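# Nest three plates into one A1-aligned stack

## Task

Put all three plates into a single stack, each one seated fully down over the top of the plate beneath it (not perched on its rim), with every plate's well A1 (the cut-off corner) directly above the A1 well of the plate below. Then release the top plate and move both grippers away from the stack.

## Robot and tools

Robot: two arms, left_arm and right_arm, each ending in a parallel gripper. All poses are in one scene frame. The origin is on the table top midway between the arms, +z is up, +x points out over the table, and left_arm sits on the +y side. The names left and right do not match image sides. The arm bases may be tilted. Mounting plates and the metal frame behind the arms are fixed obstacles. In a "too close" message, a mounting plate and its side of the frame count as part of that arm. Printed hand positions can be off, more so at long reach.

Gripper frame: the fingers point along the gripper's +z axis and close along its y axis. end_effector_position is the point between the finger pads, about 1 cm short of the fingertips.

execute_actions(actions): actions is a list of up to 15 actions, run in order. Each action is a table of 1 to 15 rows, and each row lasts one control step (1/30 s). A short table repeats its last row until 15 steps have passed. Every row has 16 plain numbers covering both arms, even when only one arm moves: left_arm x, y, z, qw, qx, qy, qz, opening, then right_arm's eight in the same order. x, y, z is an absolute target position in metres, in the scene frame. qw, qx, qy, qz is an absolute target orientation quaternion with w first. These are poses, not offsets. opening runs from -1 (closed) to +1 (fully open, 0.094 m). A row may add 12 more numbers from 0 to 1. These are stiffness scales multiplying each joint's position gain: left_arm's 6 joints, then right_arm's 6, in Joint positions order. They stay in force until changed.

Refusals: an action is rejected for both arms if any target lies more than 0.6 m from that gripper's current position along any of the gripper's own axes. If the first action fails this check, or any action is malformed, the whole call is dropped. An empty list just returns the state and images. To hold an orientation steady, repeat the same quaternion in every row. Don't copy the reported one, since it drifts.

Motion: each step, the command is clipped to within 70 mm and 16 degrees of the measured pose. Damped IK then chases it, and position wins over orientation when both can't be met. So long moves need several actions. After an action, the arm only continues to its last clipped pose. Moves usually stop a centimetre or more short, mostly low. Moves of a few mm may do nothing. Elbows never fully straighten. Joint ranges (rad), base to gripper: waist -2.880..2.880, shoulder 0.000..3.142, elbow 0.000..3.019, wrist pitch -1.693..1.571, wrist yaw -1.571..1.571, wrist roll -2.094..2.094.

Results: the state line (left_arm: … | right_arm: …) gives each gripper's position and end_effector_quat_wxyz. "Hand target" is the pose the controller is currently driving toward. "pose unreachable" means the clearance check altered or blocked that arm's command. Step readings list positions at some steps, and HELD plus an arm label means that arm's command was held back on that step. grip_measured is finger opening on the command scale. The last Joint positions value is the opening in metres. Each gripper carries a fixed error of up to about 1 mm. Joint torques are raw drive outputs with offsets and noise. They are nonzero in free air and unreliable as contact sensors. Images arrive in this order: cam_head_left (672x504), cam_head_right (672x504), cam_left_wrist (616x616, fisheye), cam_right_wrist (616x616, fisheye).

Gripping: to hold something, keep commanding an opening below grip_measured. About 0.03 below gives a firm grip, and less gives a lighter one. Pads push roughly 50 to 62 N each and can spike on first contact. Thin parts under about 2 mm get less force. Held parts may be tugged now and then, and loose ones pushed.

Heat: holding loads warms motors, even while you are thinking. MOTOR HOT appears from 85 °C. At 100 °C an OVER-TEMPERATURE FAULT occurs: that arm and its gripper go limp and fall until cooled.

zoom_image(camera, region): camera is one of cam_head_left, cam_head_right, cam_left_wrist, cam_right_wrist. region is [x0, y0, x1, y1] in that camera's full-image pixels, origin at the top-left, at most 504x504. Returns a closer view of the latest image.

finished_scene(scene): scene is 1 or omitted. It ends the scene for good once the last command has been held, and reports success. The stack must be complete and stable. Replying with no tool call also ends the scene.

check_part(design, use_face) and print_part(design, use_face): design is the JSON text of a print3d-design/1 part, passed as a string. Lengths are in mm and z = 0 is the bed. Features are add or cut, each with a rect, circle, slot or polygon profile, z0 < z1, and an optional taper. use_face is z-, z+, x-, x+, y- or y+ and picks the face the part stands on (default z-). check_part only evaluates the design. print_part actually makes the part, loose and orange, on the bare table between the arm bases in a 158 x 148 x 99 mm zone. The scene frame's x and y apply there. Printing is refused while a hand holds anything, while anything is moving, or while anything, arm links included, is in or near that zone. The printer cannot do supports, overhangs beyond 45 degrees, or bridges over 10 mm. Walls must be at least 2.5 mm and floors at least 1 mm, with the other rules as in the printer manual. A design that crashes the software ends everything. You get at most 3 parts, 8 jobs and 64 checks, and only one print_part per reply. A printed part may end up anywhere, even under the stack, provided the lowest plate lies flat.

Avoid: knocking anything off the table (ends the scene), letting the arms collide or press each other hard, dropping plates, slamming, and hard pushes. Release the top plate and withdraw both hands before finishing.

Each tool is called in YAML: its name, and indented under it one key for each argument.

## Session

execute_actions:
  actions: []

Scene clock: 0.00 s.
left_arm: end_effector_position=(+0.2107, +0.0196, +0.3119) grip_measured=+1.000 end_effector_quat_wxyz=(+0.012, +0.210, +0.808, -0.551) | right_arm: end_effector_position=(+0.1499, -0.6665, +0.1400) grip_measured=+1.000 end_effector_quat_wxyz=(-0.059, +0.923, +0.345, +0.158)
Joint positions: left_arm=[-1.229  1.526  0.551 -0.129  0.145 -0.392  0.094] | right_arm=[-1.769  1.188  0.894 -1.134 -0.885  0.604  0.094]
Joint velocities: left_arm=[-0.005 -0.005 -0.007  0.002  0.037  0.051  0.   ] | right_arm=[-0.005 -0.034  0.002  0.002  0.051  0.081  0.   ]
Joint torques (N m, as the arm reports them, + toward a larger angle): no reading
Motor temperatures (°C, as the motors report them): left_arm=[27 27 24 27 28 28] | right_arm=[27 28 27 27 25 27]
Hand target (left_arm): +0.221, +0.014, +0.323; +0.023, +0.207, +0.803, -0.559
Hand target (right_arm): +0.151, -0.670, +0.140; -0.059, +0.923, +0.347, +0.158
Joint stiffness scale: left_arm=[1. 1. 1. 1. 1. 1.] | right_arm=[1. 1. 1. 1. 1. 1.]

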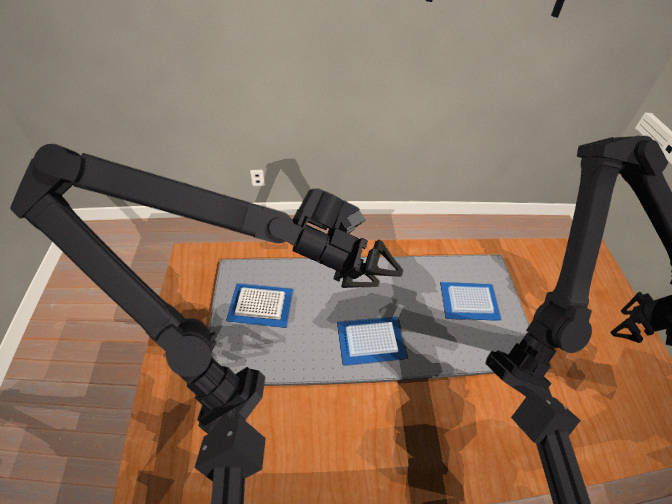

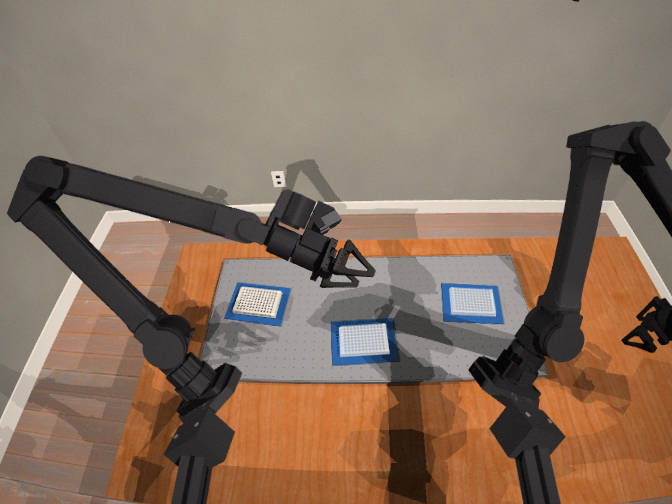

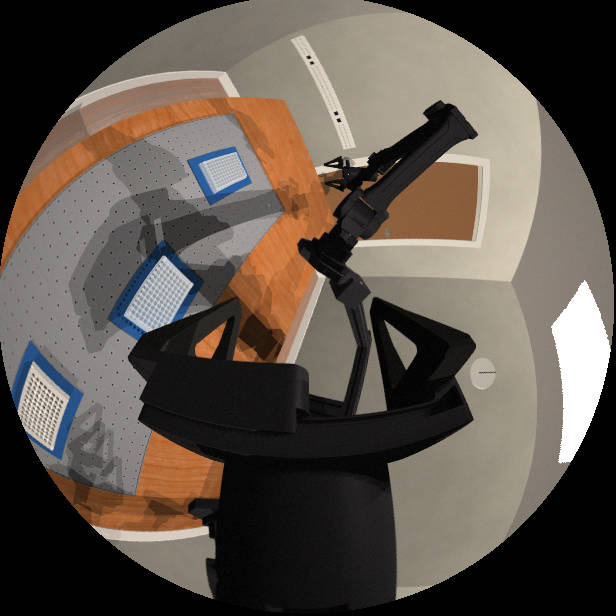

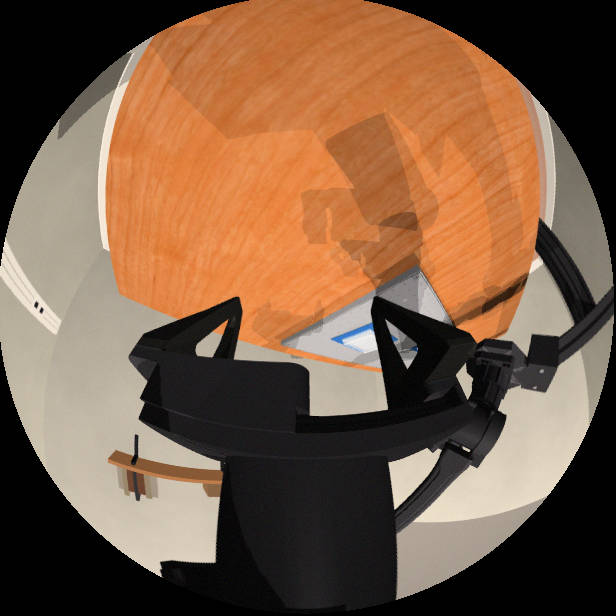

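zoom_image:
  camera: "cam_head_left"
  region: [200, 240, 540, 400]

Region (200, 240, 540, 400) of cam_head_left's 672x504 image, scaled by 1.482, with more detail than that image has; it fills the top 237 rows of this view, and the rest is white.

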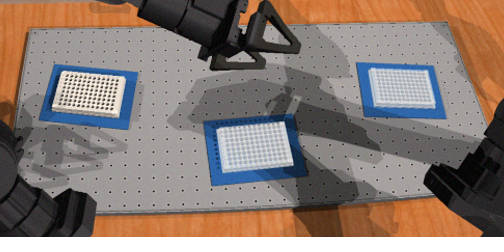

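execute_actions:
  actions:
    - [[0.25,0.15,0.3,0,0.5,0.8,-0.3,1,0.2,-0.55,0.2,0,0.85,0.5,0,1]]
    - [[0.28,0.28,0.25,0,0.707,0.707,0,1,0.28,-0.4,0.22,0,0.707,0.707,0,1]]
    - [[0.3,0.3,0.2,0,0.707,0.707,0,1,0.3,-0.3,0.2,0,0.707,0.707,0,1]]
    - [[0.3,0.3,0.2,0,0.707,0.707,0,1,0.3,-0.3,0.2,0,0.707,0.707,0,1]]
    - [[0.3,0.3,0.2,0,0.707,0.707,0,1,0.3,-0.3,0.2,0,0.707,0.707,0,1]]

Scene clock: 9.20 s.
left_arm: end_effector_position=(+0.2961, +0.3017, +0.1976) grip_measured=+1.000 end_effector_quat_wxyz=(-0.010, +0.710, +0.704, +0.002) | right_arm: end_effector_position=(+0.2860, -0.2963, +0.1888) grip_measured=+1.000 end_effector_quat_wxyz=(-0.011, +0.689, +0.725, +0.001)
Joint positions: left_arm=[-0.93   1.237  0.622 -1.099 -0.797  0.774  0.094] | right_arm=[ 0.612  0.663  0.461 -1.164  0.757  2.072  0.094]
Joint velocities: left_arm=[-0.005  0.005 -0.007 -0.017  0.007  0.022  0.   ] | right_arm=[-0.005 -0.005 -0.007  0.002  0.007  0.022  0.   ]
Joint torques (N m, as the arm reports them, + toward a larger angle): left_arm=[-6.88 -5.28  5.13  0.92  0.29 -0.03] | right_arm=[ 1.4  -1.59 10.37 -0.5   0.22  0.14]
Motor temperatures (°C, as the motors report them): left_arm=[28 27 25 27 28 28] | right_arm=[27 28 27 27 25 27]
Hand target (left_arm): +0.300, +0.300, +0.200; +0.000, +0.707, +0.707, +0.000
Hand target (right_arm): +0.300, -0.301, +0.199; -0.007, +0.702, +0.713, +0.009
Off the commanded pose (left_arm): 0.005 m, 1 deg.
Off the commanded pose (right_arm): 0.018 m, 3 deg.
Joint stiffness scale: left_arm=[1. 1. 1. 1. 1. 1.] | right_arm=[1. 1. 1. 1. 1. 1.]
joint sent to its limit (right arm) — the command would take joint 6 (wrist roll) past its upper limit, so that joint was sent only as far as its limit.
Step readings (end_effector_position; steps 1 to 15: 1st action; 16 to 30: 2nd action; 31 to 45: 3rd action; 46 to 60: 4th action; 61 to 75: 5th action):
0: left_arm (+0.2107, +0.0196, +0.3119) | right_arm (+0.1499, -0.6665, +0.1400)
1: left_arm (+0.2092, +0.0256, +0.3064) | right_arm (+0.1432, -0.6623, +0.1389)
2: left_arm (+0.2070, +0.0398, +0.2974) | right_arm (+0.1362, -0.6530, +0.1382)
4: left_arm (+0.2093, +0.0768, +0.2807) | right_arm (+0.1344, -0.6253, +0.1446)
8: left_arm (+0.2279, +0.1436, +0.2748) | right_arm (+0.1638, -0.5805, +0.1726)
15: left_arm (+0.2519, +0.1499, +0.2954) | right_arm (+0.2106, -0.5549, +0.2111)
16: left_arm (+0.2559, +0.1591, +0.2875) | right_arm (+0.2068, -0.5525, +0.2096)
17: left_arm (+0.2605, +0.1774, +0.2761) | right_arm (+0.2079, -0.5430, +0.2071)
19: left_arm (+0.2721, +0.2204, +0.2567) | right_arm (+0.2186, -0.5150, +0.2054)
23: left_arm (+0.2868, +0.2782, +0.2466) | right_arm (+0.2461, -0.4644, +0.2175)
30: left_arm (+0.2810, +0.2815, +0.2476) | right_arm (+0.2815, -0.4105, +0.2286)
31: left_arm (+0.2843, +0.2832, +0.2440) | right_arm (+0.2834, -0.4043, +0.2265)
32: left_arm (+0.2887, +0.2861, +0.2356) | right_arm (+0.2854, -0.3946, +0.2246)
34: left_arm (+0.2910, +0.2970, +0.2146) | right_arm (+0.2872, -0.3722, +0.2199)
38: left_arm (+0.2924, +0.3045, +0.1962) | right_arm (+0.2935, -0.3265, +0.2136)
45: left_arm (+0.2961, +0.3017, +0.1976) | right_arm (+0.2900, -0.2921, +0.1905)
46: left_arm (+0.2961, +0.3017, +0.1976) | right_arm (+0.2871, -0.2923, +0.1876)
47: left_arm (+0.2961, +0.3017, +0.1976) | right_arm (+0.2845, -0.2932, +0.1857)
49: left_arm (+0.2961, +0.3017, +0.1976) | right_arm (+0.2813, -0.2945, +0.1848)
53: left_arm (+0.2961, +0.3017, +0.1976) | right_arm (+0.2833, -0.2958, +0.1869)
60: left_arm (+0.2961, +0.3017, +0.1976) | right_arm (+0.2863, -0.2961, +0.1888)
61: left_arm (+0.2961, +0.3017, +0.1976) | right_arm (+0.2862, -0.2962, +0.1888)
62: left_arm (+0.2961, +0.3017, +0.1976) | right_arm (+0.2862, -0.2962, +0.1888)
64: left_arm (+0.2961, +0.3017, +0.1976) | right_arm (+0.2861, -0.2963, +0.1888)
68: left_arm (+0.2961, +0.3017, +0.1976) | right_arm (+0.2860, -0.2963, +0.1888)
75: end_effector_position above

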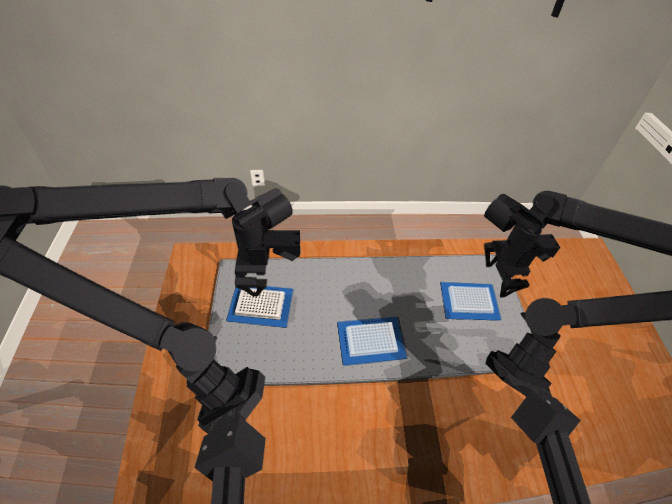

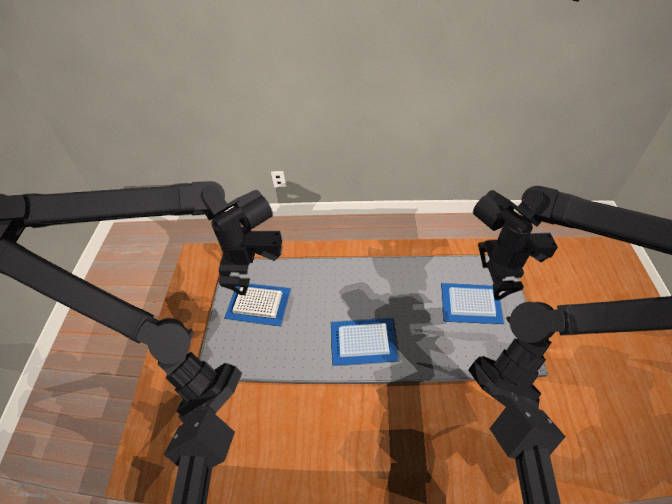

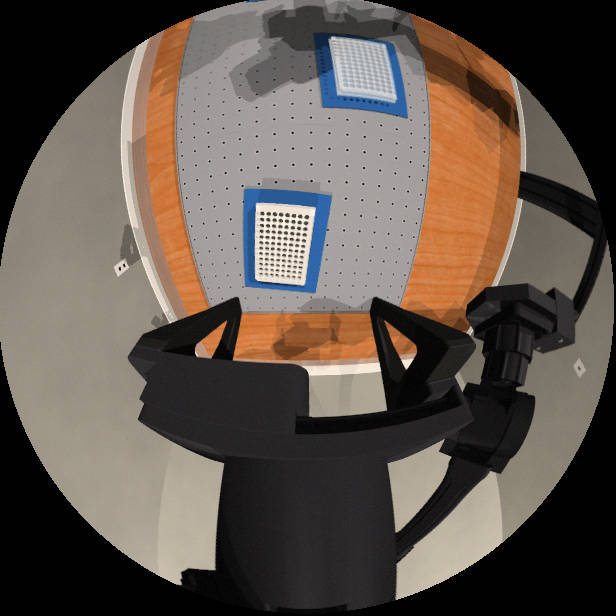

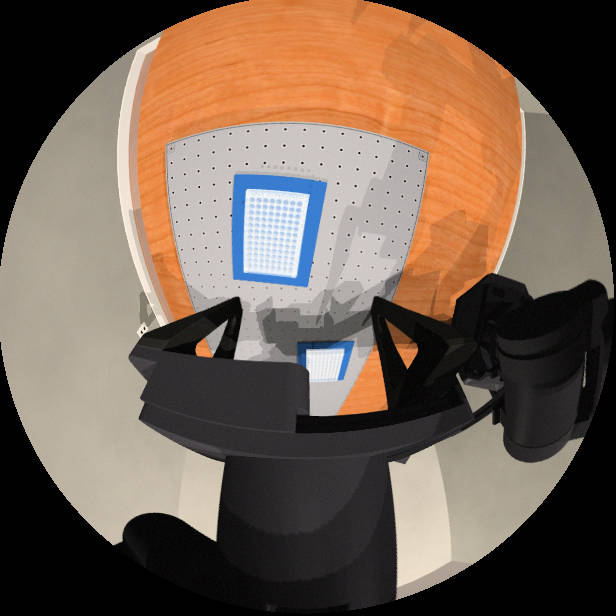

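zoom_image:
  camera: "cam_left_wrist"
  region: [220, 180, 350, 310]

zoom_image:
  camera: "cam_right_wrist"
  region: [215, 165, 345, 295]

zoom_image:
  camera: "cam_head_left"
  region: [330, 305, 414, 375]

Region (220, 180, 350, 310) of cam_left_wrist's 616x616 image, scaled by 3.877, with more detail than that image has.

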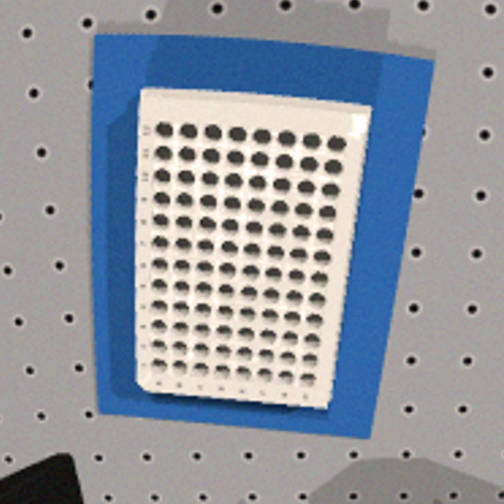

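Region (215, 165, 345, 295) of cam_right_wrist's 616x616 image, scaled by 3.877, with more detail than that image has.

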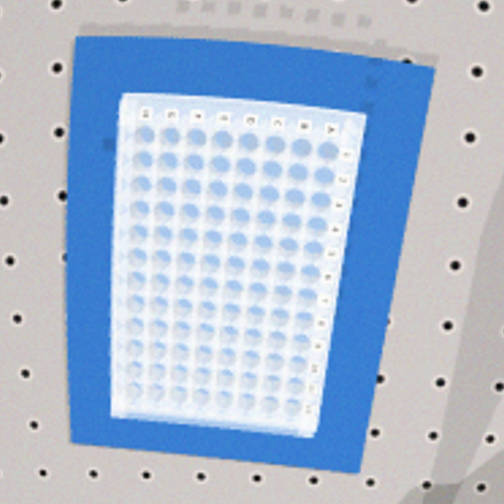

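Region (330, 305, 414, 375) of cam_head_left's 672x504 image, scaled by 6.000, with more detail than that image has.

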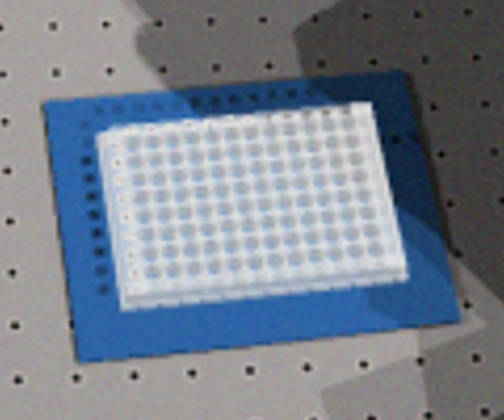

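execute_actions:
  actions:
    - [[0.32,0.3,0.15,0,0.737,0.676,0,1,0.32,-0.31,0.15,0,0.707,0.707,0,1]]
    - [[0.335,0.3,0.1,0,0.737,0.676,0,1,0.335,-0.315,0.1,0,0.707,0.707,0,1]]
    - [[0.335,0.3,0.07,0,0.737,0.676,0,1,0.335,-0.315,0.08,0,0.707,0.707,0,1]]
    - [[0.335,0.3,0.07,0,0.737,0.676,0,1,0.335,-0.315,0.08,0,0.707,0.707,0,1]]

Scene clock: 19.50 s.
left_arm: end_effector_position=(+0.3328, +0.3001, +0.0719) grip_measured=+1.000 end_effector_quat_wxyz=(-0.003, +0.737, +0.676, -0.001) | right_arm: end_effector_position=(+0.3400, -0.3154, +0.0860) grip_measured=+1.000 end_effector_quat_wxyz=(+0.004, +0.711, +0.703, +0.005)
Joint positions: left_arm=[-0.562  1.447  0.551 -0.427 -0.769  1.388  0.094] | right_arm=[ 0.139  0.908  0.422 -0.496  0.59   1.557  0.094]
Joint velocities: left_arm=[-0.005 -0.005  0.002 -0.007 -0.037 -0.037  0.   ] | right_arm=[ 0.005  0.005 -0.007 -0.012 -0.051 -0.022  0.   ]
Joint torques (N m, as the arm reports them, + toward a larger angle): left_arm=[-7.36 -6.8   2.43  0.9   0.32 -0.03] | right_arm=[ 2.22 -4.71  3.52  1.09 -0.16 -0.23]
Motor temperatures (°C, as the motors report them): left_arm=[28 27 25 27 28 28] | right_arm=[27 28 28 27 25 27]
Hand target (left_arm): +0.335, +0.300, +0.070; -0.000, +0.737, +0.676, +0.000
Hand target (right_arm): +0.335, -0.315, +0.080; -0.000, +0.707, +0.707, -0.000
Off the commanded pose (left_arm): 0.003 m, 0 deg.
Off the commanded pose (right_arm): 0.008 m, 1 deg.
Joint stiffness scale: left_arm=[1. 1. 1. 1. 1. 1.] | right_arm=[1. 1. 1. 1. 1. 1.]
Step readings (end_effector_position; steps 1 to 15: 1st action; 16 to 30: 2nd action; 31 to 45: 3rd action; 46 to 60: 4th action):
0: left_arm (+0.2961, +0.3017, +0.1976) | right_arm (+0.2860, -0.2963, +0.1888)
1: left_arm (+0.2990, +0.3014, +0.1947) | right_arm (+0.2893, -0.2965, +0.1873)
2: left_arm (+0.3048, +0.3010, +0.1876) | right_arm (+0.2960, -0.2994, +0.1825)
4: left_arm (+0.3127, +0.3042, +0.1699) | right_arm (+0.3063, -0.3101, +0.1705)
8: left_arm (+0.3171, +0.3049, +0.1514) | right_arm (+0.3152, -0.3169, +0.1549)
15: left_arm (+0.3173, +0.3016, +0.1498) | right_arm (+0.3195, -0.3128, +0.1528)
16: left_arm (+0.3195, +0.3004, +0.1469) | right_arm (+0.3217, -0.3104, +0.1504)
17: left_arm (+0.3245, +0.3000, +0.1397) | right_arm (+0.3269, -0.3102, +0.1442)
19: left_arm (+0.3311, +0.3036, +0.1214) | right_arm (+0.3324, -0.3166, +0.1285)
23: left_arm (+0.3321, +0.3036, +0.1012) | right_arm (+0.3359, -0.3202, +0.1074)
30: left_arm (+0.3318, +0.3013, +0.0996) | right_arm (+0.3383, -0.3171, +0.1040)
31: left_arm (+0.3327, +0.3003, +0.0977) | right_arm (+0.3393, -0.3156, +0.1028)
32: left_arm (+0.3353, +0.2993, +0.0936) | right_arm (+0.3417, -0.3151, +0.1002)
34: left_arm (+0.3366, +0.3008, +0.0833) | right_arm (+0.3420, -0.3163, +0.0938)
38: left_arm (+0.3328, +0.3008, +0.0724) | right_arm (+0.3391, -0.3159, +0.0865)
45: left_arm (+0.3328, +0.3001, +0.0719) | right_arm (+0.3400, -0.3154, +0.0860)
46: left_arm (+0.3328, +0.3001, +0.0719) | right_arm (+0.3400, -0.3154, +0.0860)
47: left_arm (+0.3328, +0.3001, +0.0719) | right_arm (+0.3400, -0.3154, +0.0860)
49: left_arm (+0.3328, +0.3001, +0.0719) | right_arm (+0.3400, -0.3154, +0.0860)
53: left_arm (+0.3328, +0.3001, +0.0719) | right_arm (+0.3400, -0.3154, +0.0860)
60: end_effector_position above

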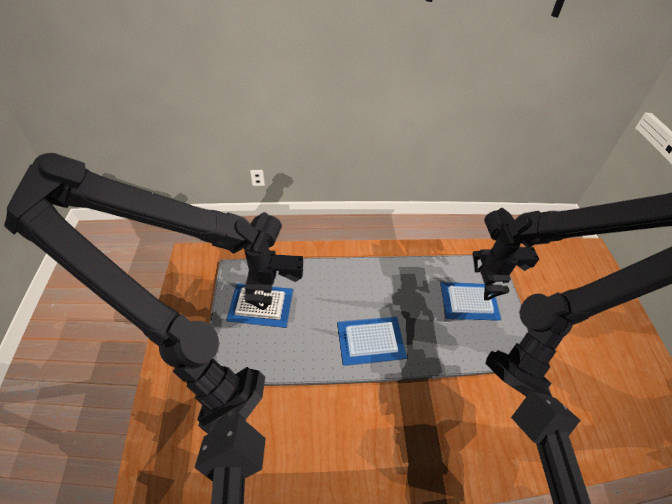

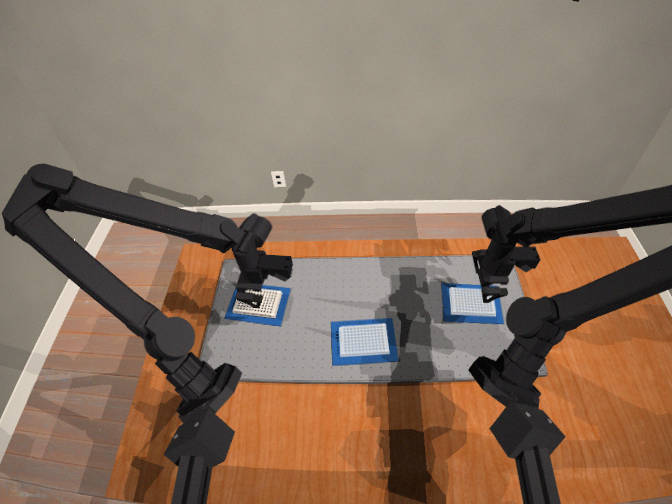

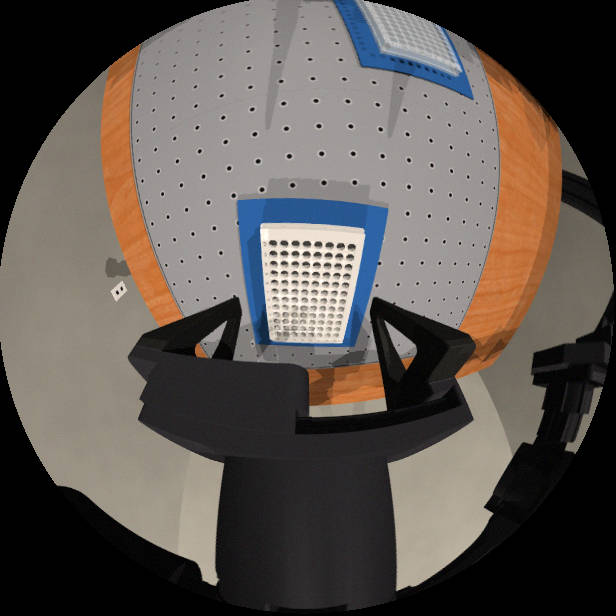

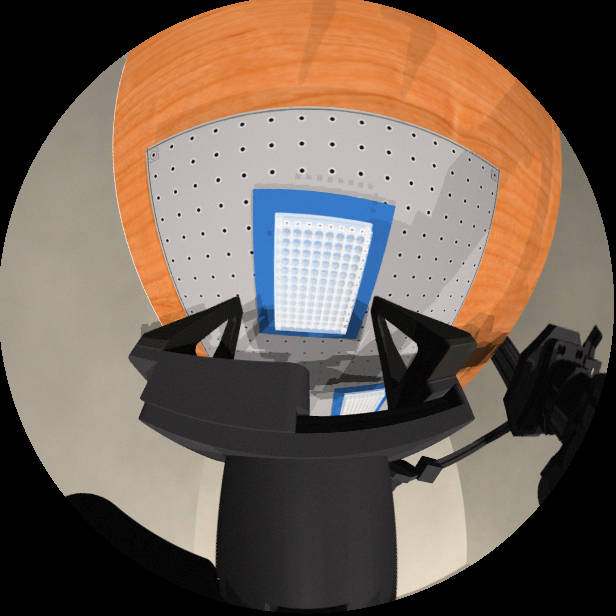

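execute_actions:
  actions:
    - [[0.335,0.32,0.06,0,0.749,0.663,0,1,0.327,-0.30,0.06,0,0.743,0.669,0,1]]
    - [[0.335,0.32,0.045,0,0.749,0.663,0,1,0.327,-0.30,0.042,0,0.743,0.669,0,1]]
    - [[0.335,0.32,0.045,0,0.749,0.663,0,1,0.327,-0.30,0.042,0,0.743,0.669,0,1]]

Scene clock: 23.67 s.
left_arm: end_effector_position=(+0.3371, +0.3197, +0.0494) grip_measured=+1.000 end_effector_quat_wxyz=(+0.002, +0.747, +0.665, +0.001) | right_arm: end_effector_position=(+0.3324, -0.2995, +0.0473) grip_measured=+1.000 end_effector_quat_wxyz=(+0.003, +0.747, +0.665, +0.005)
Joint positions: left_arm=[-0.461  1.443  0.526 -0.301 -0.737  1.56   0.094] | right_arm=[ 0.103  1.069  0.382 -0.276  0.57   1.626  0.094]
Joint velocities: left_arm=[ 0.005  0.005 -0.007 -0.002  0.022  0.051  0.   ] | right_arm=[-0.024 -0.005 -0.012  0.002 -0.022  0.022  0.   ]
Joint torques (N m, as the arm reports them, + toward a larger angle): left_arm=[-6.73 -6.73  1.5   0.96  0.31 -0.05] | right_arm=[ 2.78 -5.44  1.8   0.99 -0.16 -0.22]
Motor temperatures (°C, as the motors report them): left_arm=[28 27 25 27 28 28] | right_arm=[27 28 28 27 25 27]
Hand target (left_arm): +0.335, +0.320, +0.045; -0.000, +0.749, +0.663, -0.000
Hand target (right_arm): +0.327, -0.300, +0.042; -0.000, +0.743, +0.669, +0.000
Off the commanded pose (left_arm): 0.005 m, 0 deg.
Off the commanded pose (right_arm): 0.008 m, 1 deg.
Joint stiffness scale: left_arm=[1. 1. 1. 1. 1. 1.] | right_arm=[1. 1. 1. 1. 1. 1.]
Step readings (end_effector_position; steps 1 to 15: 1st action; 16 to 30: 2nd action; 31 to 45: 3rd action):
0: left_arm (+0.3328, +0.3001, +0.0719) | right_arm (+0.3400, -0.3154, +0.0860)
1: left_arm (+0.3327, +0.3002, +0.0708) | right_arm (+0.3404, -0.3146, +0.0847)
2: left_arm (+0.3324, +0.3024, +0.0682) | right_arm (+0.3416, -0.3128, +0.0820)
4: left_arm (+0.3305, +0.3111, +0.0621) | right_arm (+0.3376, -0.3079, +0.0747)
8: left_arm (+0.3285, +0.3176, +0.0576) | right_arm (+0.3275, -0.3007, +0.0644)
15: left_arm (+0.3296, +0.3171, +0.0576) | right_arm (+0.3287, -0.3000, +0.0633)
16: left_arm (+0.3306, +0.3164, +0.0570) | right_arm (+0.3300, -0.2991, +0.0623)
17: left_arm (+0.3326, +0.3165, +0.0554) | right_arm (+0.3323, -0.2989, +0.0599)
19: left_arm (+0.3353, +0.3184, +0.0521) | right_arm (+0.3335, -0.3002, +0.0539)
23: left_arm (+0.3367, +0.3199, +0.0495) | right_arm (+0.3314, -0.2997, +0.0476)
30: left_arm (+0.3371, +0.3197, +0.0494) | right_arm (+0.3323, -0.2996, +0.0473)
31: left_arm (+0.3371, +0.3197, +0.0494) | right_arm (+0.3324, -0.2995, +0.0473)
32: left_arm (+0.3371, +0.3197, +0.0494) | right_arm (+0.3324, -0.2995, +0.0473)
34: left_arm (+0.3371, +0.3197, +0.0494) | right_arm (+0.3324, -0.2995, +0.0473)
38: left_arm (+0.3371, +0.3197, +0.0494) | right_arm (+0.3324, -0.2995, +0.0473)
45: end_effector_position above

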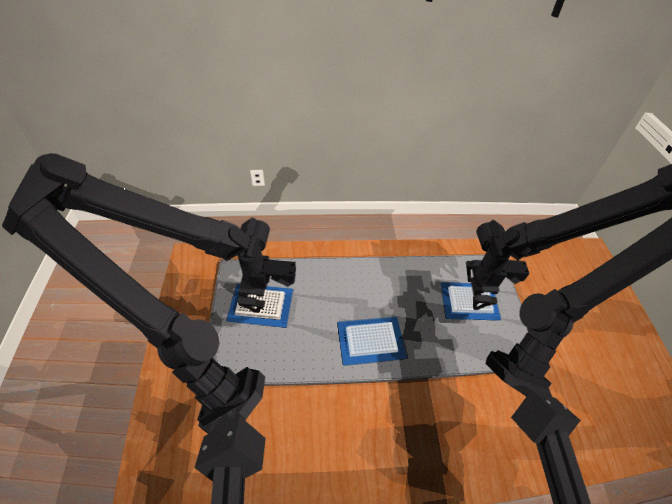

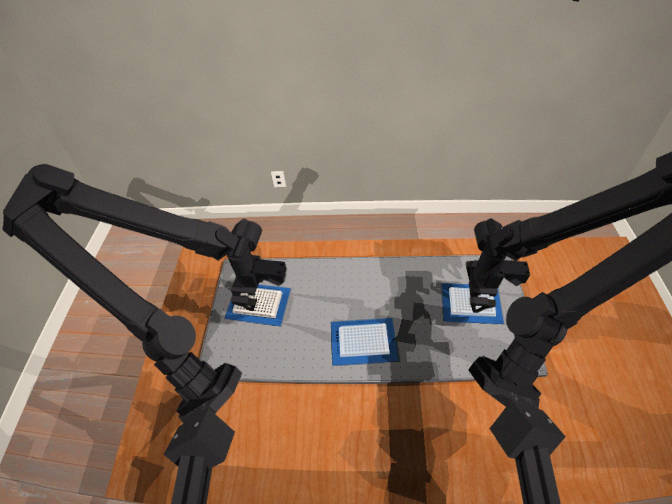

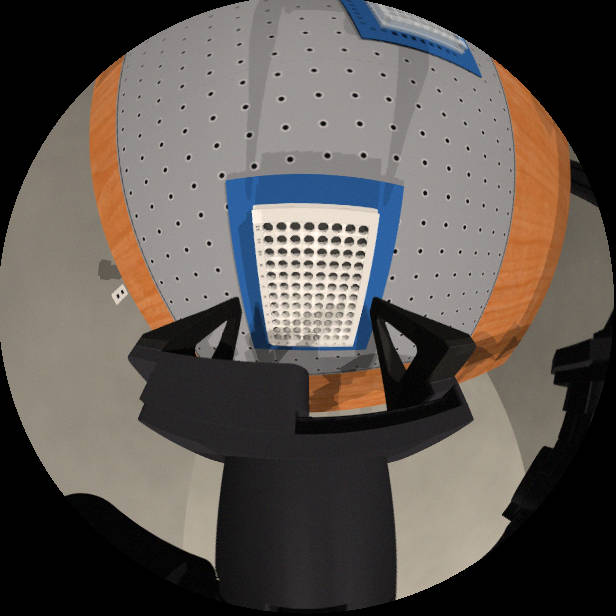

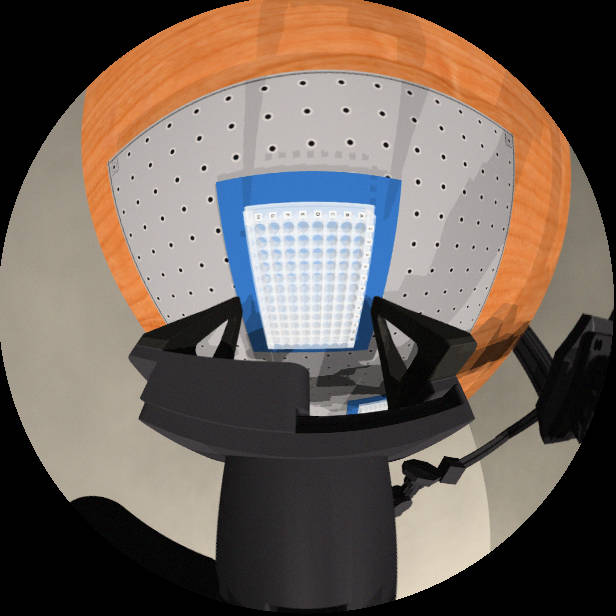

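execute_actions:
  actions:
    - [[0.328,0.32,0.036,0,0.752,0.659,0,1,0.324,-0.30,0.034,0,0.743,0.669,0,1]]
    - [[0.328,0.32,0.024,0,0.752,0.659,0,1,0.324,-0.30,0.023,0,0.743,0.669,0,1]]
    - [[0.328,0.32,0.024,0,0.752,0.659,0,1,0.324,-0.30,0.023,0,0.743,0.669,0,1]]

zoom_image:
  camera: "cam_head_left"
  region: [210, 260, 310, 340]

zoom_image:
  camera: "cam_head_left"
  region: [430, 260, 530, 340]

Scene clock: 29.40 s.
left_arm: end_effector_position=(+0.3274, +0.3189, +0.0271) grip_measured=+1.000 end_effector_quat_wxyz=(-0.000, +0.752, +0.659, -0.001) | right_arm: end_effector_position=(+0.3301, -0.2990, +0.0285) grip_measured=+1.000 end_effector_quat_wxyz=(+0.003, +0.746, +0.665, +0.006)
Joint positions: left_arm=[-0.416  1.503  0.501 -0.187 -0.721  1.626  0.094] | right_arm=[ 0.062  1.141  0.372 -0.171  0.545  1.585  0.094]
Joint velocities: left_arm=[-0.005  0.005 -0.002 -0.007 -0.007 -0.037  0.   ] | right_arm=[ 0.005  0.015 -0.002  0.017 -0.037  0.007  0.   ]
Joint torques (N m, as the arm reports them, + toward a larger angle): left_arm=[-6.92 -7.28  1.08  0.95  0.32 -0.03] | right_arm=[ 2.82 -6.12  0.95  0.98 -0.15 -0.24]
Motor temperatures (°C, as the motors report them): left_arm=[28 27 25 27 28 28] | right_arm=[27 28 28 27 25 27]
Hand target (left_arm): +0.328, +0.320, +0.024; -0.000, +0.752, +0.659, +0.000
Hand target (right_arm): +0.324, -0.300, +0.023; -0.000, +0.743, +0.669, -0.000
Off the commanded pose (left_arm): 0.003 m, 0 deg.
Off the commanded pose (right_arm): 0.008 m, 1 deg.
Joint stiffness scale: left_arm=[1. 1. 1. 1. 1. 1.] | right_arm=[1. 1. 1. 1. 1. 1.]
Step readings (end_effector_position; steps 1 to 15: 1st action; 16 to 30: 2nd action; 31 to 45: 3rd action):
0: left_arm (+0.3371, +0.3197, +0.0494) | right_arm (+0.3324, -0.2995, +0.0473)
1: left_arm (+0.3368, +0.3193, +0.0488) | right_arm (+0.3328, -0.2990, +0.0468)
2: left_arm (+0.3368, +0.3190, +0.0475) | right_arm (+0.3335, -0.2990, +0.0458)
4: left_arm (+0.3334, +0.3195, +0.0442) | right_arm (+0.3327, -0.2996, +0.0432)
8: left_arm (+0.3271, +0.3190, +0.0402) | right_arm (+0.3304, -0.2995, +0.0405)
15: left_arm (+0.3276, +0.3188, +0.0399) | right_arm (+0.3308, -0.2995, +0.0404)
16: left_arm (+0.3283, +0.3182, +0.0391) | right_arm (+0.3314, -0.2988, +0.0397)
17: left_arm (+0.3297, +0.3180, +0.0372) | right_arm (+0.3327, -0.2987, +0.0380)
19: left_arm (+0.3297, +0.3191, +0.0321) | right_arm (+0.3321, -0.2997, +0.0334)
23: left_arm (+0.3270, +0.3191, +0.0272) | right_arm (+0.3293, -0.2991, +0.0286)
30: left_arm (+0.3274, +0.3189, +0.0271) | right_arm (+0.3301, -0.2990, +0.0285)
31: left_arm (+0.3274, +0.3189, +0.0271) | right_arm (+0.3301, -0.2990, +0.0285)
32: left_arm (+0.3274, +0.3189, +0.0271) | right_arm (+0.3301, -0.2990, +0.0285)
34: left_arm (+0.3274, +0.3189, +0.0271) | right_arm (+0.3301, -0.2990, +0.0285)
38: left_arm (+0.3274, +0.3189, +0.0271) | right_arm (+0.3301, -0.2990, +0.0285)
45: end_effector_position above

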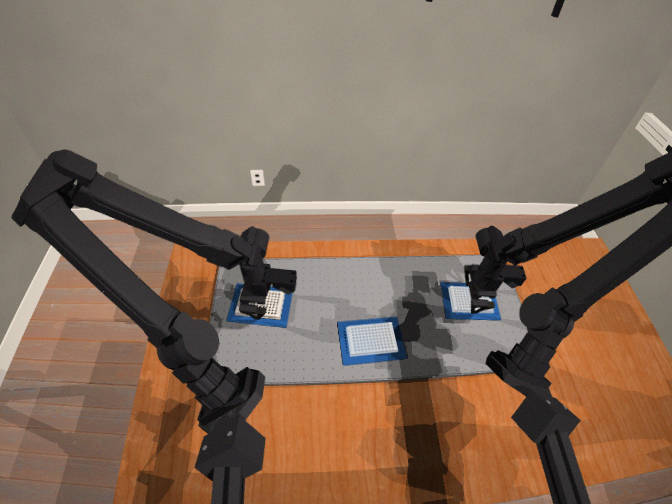

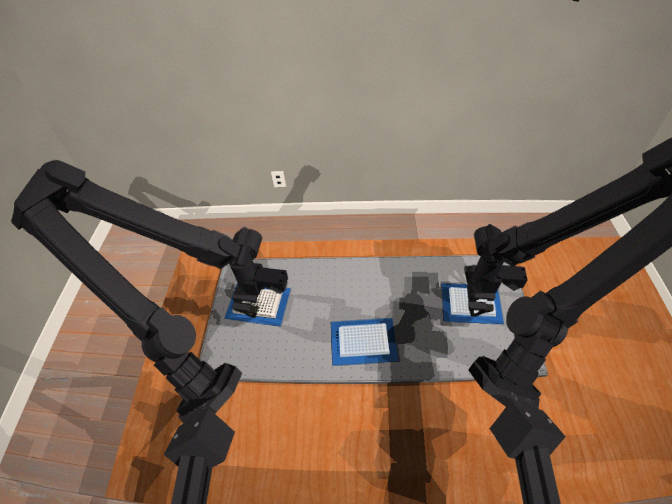

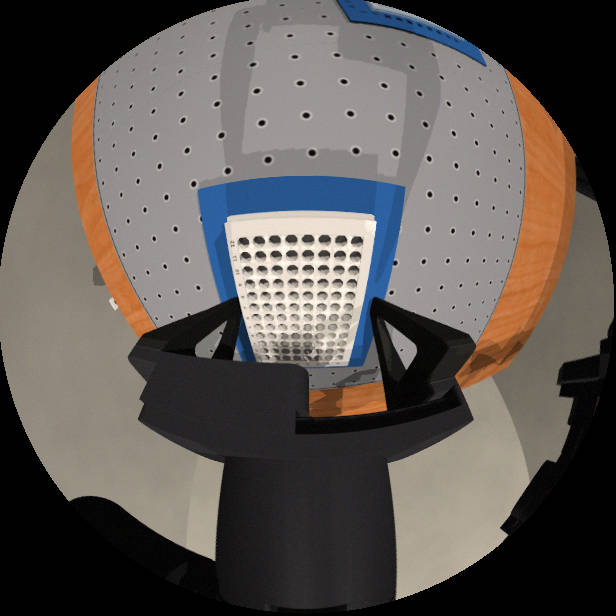

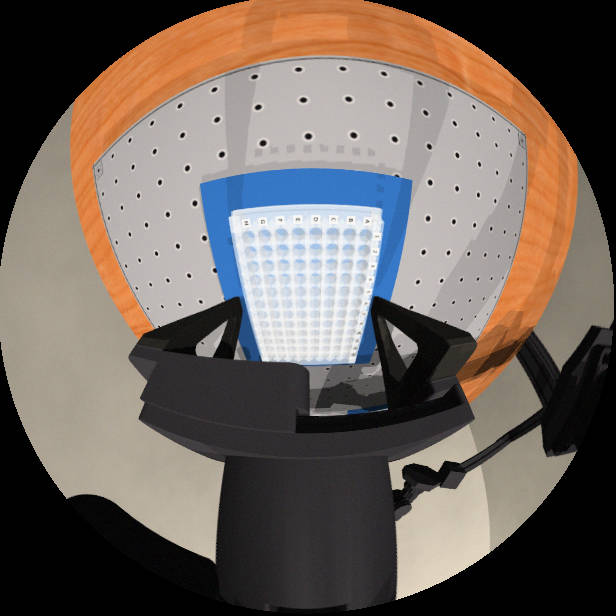

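Region (210, 260, 310, 340) of cam_head_left's 672x504 image, scaled by 5.040, with more detail than that image has; it fills the top 403 rows of this view, and the rest is white.

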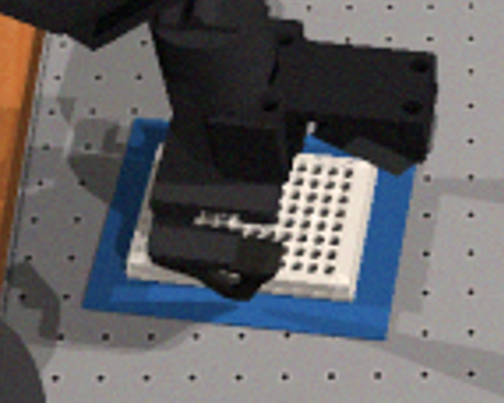

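Region (430, 260, 530, 340) of cam_head_left's 672x504 image, scaled by 5.040, with more detail than that image has; it fills the top 403 rows of this view, and the rest is white.

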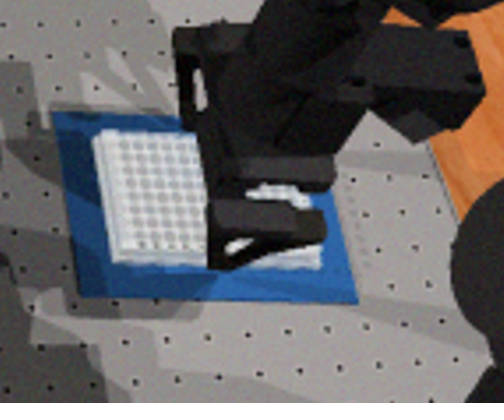

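Tips are near top level; lower ~7 mm and close.

execute_actions:
  actions:
    - [[0.334,0.322,0.023,0,0.752,0.659,0,1,0.324,-0.298,0.019,0,0.743,0.669,0,1]]
    - [[0.333,0.322,0.016,0,0.752,0.659,0,1,0.324,-0.298,0.015,0,0.743,0.669,0,1]]
    - [[0.333,0.322,0.016,0,0.752,0.659,0,0.82,0.324,-0.298,0.015,0,0.743,0.669,0,0.82]]
    - [[0.333,0.322,0.016,0,0.752,0.659,0,0.71,0.324,-0.298,0.015,0,0.743,0.669,0,0.71]]

Scene clock: 35.10 s.
left_arm: end_effector_position=(+0.3272, +0.3208, +0.0195) grip_measured=+0.758 end_effector_quat_wxyz=(-0.002, +0.754, +0.657, -0.002) | right_arm: end_effector_position=(+0.3302, -0.2968, +0.0219) grip_measured=+0.757 end_effector_quat_wxyz=(+0.004, +0.746, +0.666, +0.007)
Joint positions: left_arm=[-0.394  1.521  0.502 -0.158 -0.712  1.655  0.083] | right_arm=[ 0.055  1.173  0.371 -0.132  0.539  1.576  0.083]
Joint velocities: left_arm=[ 0.005  0.005 -0.012 -0.017  0.051  0.022 -0.001] | right_arm=[ 0.005 -0.005 -0.012 -0.002  0.007 -0.007 -0.001]
Joint torques (N m, as the arm reports them, + toward a larger angle): left_arm=[-6.9  -6.87  1.8   0.87  0.32 -0.05] | right_arm=[ 3.17 -5.71  0.81  1.17 -0.18 -0.23]
Motor temperatures (°C, as the motors report them): left_arm=[28 27 25 27 28 28] | right_arm=[27 28 27 27 25 27]
Hand target (left_arm): +0.333, +0.322, +0.016; -0.000, +0.752, +0.659, +0.000
Hand target (right_arm): +0.324, -0.298, +0.015; -0.000, +0.743, +0.669, -0.000
Off the commanded pose (left_arm): 0.007 m, 0 deg.
Off the commanded pose (right_arm): 0.009 m, 1 deg.
Joint stiffness scale: left_arm=[1. 1. 1. 1. 1. 1.] | right_arm=[1. 1. 1. 1. 1. 1.]
Step readings (end_effector_position; steps 1 to 15: 1st action; 16 to 30: 2nd action; 31 to 45: 3rd action; 46 to 60: 4th action):
0: left_arm (+0.3274, +0.3189, +0.0271) | right_arm (+0.3301, -0.2990, +0.0285)
1: left_arm (+0.3273, +0.3187, +0.0270) | right_arm (+0.3305, -0.2989, +0.0283)
2: left_arm (+0.3273, +0.3187, +0.0269) | right_arm (+0.3312, -0.2987, +0.0278)
4: left_arm (+0.3271, +0.3194, +0.0264) | right_arm (+0.3314, -0.2979, +0.0266)
8: left_arm (+0.3269, +0.3198, +0.0261) | right_arm (+0.3303, -0.2969, +0.0253)
15: left_arm (+0.3269, +0.3198, +0.0261) | right_arm (+0.3306, -0.2970, +0.0253)
16: left_arm (+0.3274, +0.3197, +0.0257) | right_arm (+0.3310, -0.2969, +0.0250)
17: left_arm (+0.3281, +0.3196, +0.0247) | right_arm (+0.3314, -0.2969, +0.0244)
19: left_arm (+0.3283, +0.3206, +0.0219) | right_arm (+0.3314, -0.2971, +0.0229)
23: left_arm (+0.3269, +0.3209, +0.0195) | right_arm (+0.3308, -0.2970, +0.0219)
30: left_arm (+0.3269, +0.3209, +0.0195) | right_arm (+0.3308, -0.2970, +0.0219)
31: left_arm (+0.3270, +0.3208, +0.0195) | right_arm (+0.3308, -0.2970, +0.0219)
32: left_arm (+0.3271, +0.3208, +0.0195) | right_arm (+0.3304, -0.2969, +0.0219)
34: left_arm (+0.3272, +0.3208, +0.0195) | right_arm (+0.3302, -0.2969, +0.0219)
38: left_arm (+0.3272, +0.3208, +0.0195) | right_arm (+0.3302, -0.2969, +0.0219)
45: left_arm (+0.3272, +0.3208, +0.0195) | right_arm (+0.3302, -0.2969, +0.0219)
46: left_arm (+0.3272, +0.3208, +0.0195) | right_arm (+0.3302, -0.2968, +0.0219)
47: left_arm (+0.3272, +0.3208, +0.0195) | right_arm (+0.3302, -0.2968, +0.0219)
49: left_arm (+0.3272, +0.3208, +0.0195) | right_arm (+0.3302, -0.2968, +0.0219)
53: left_arm (+0.3272, +0.3208, +0.0195) | right_arm (+0.3302, -0.2968, +0.0219)
60: end_effector_position above

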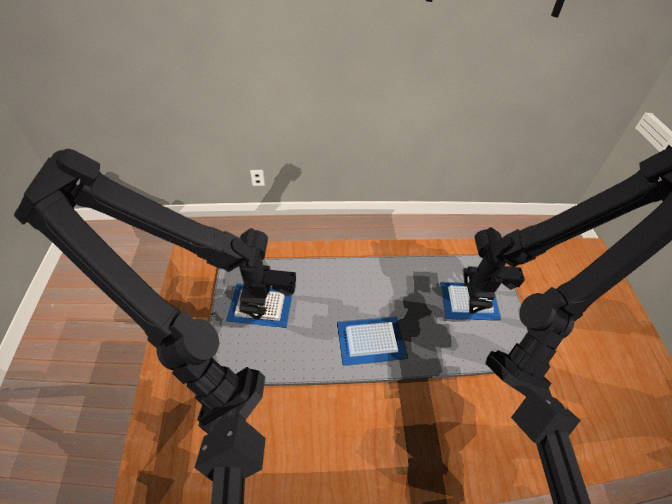

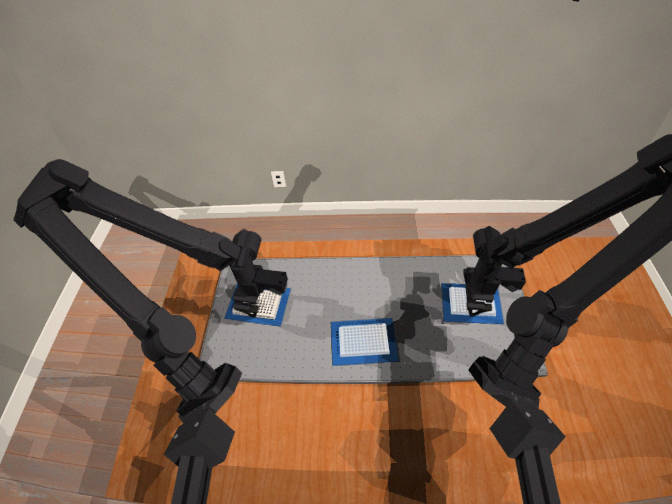

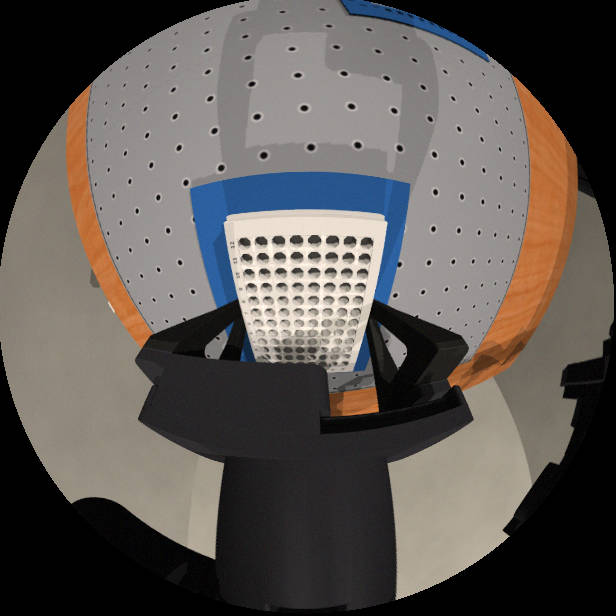

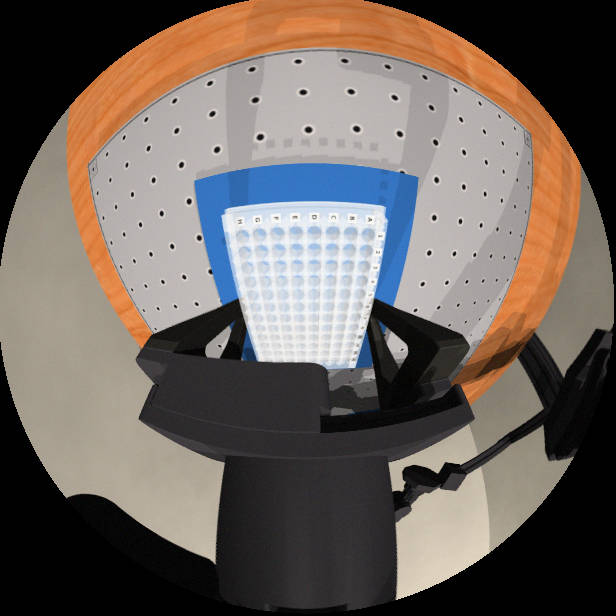

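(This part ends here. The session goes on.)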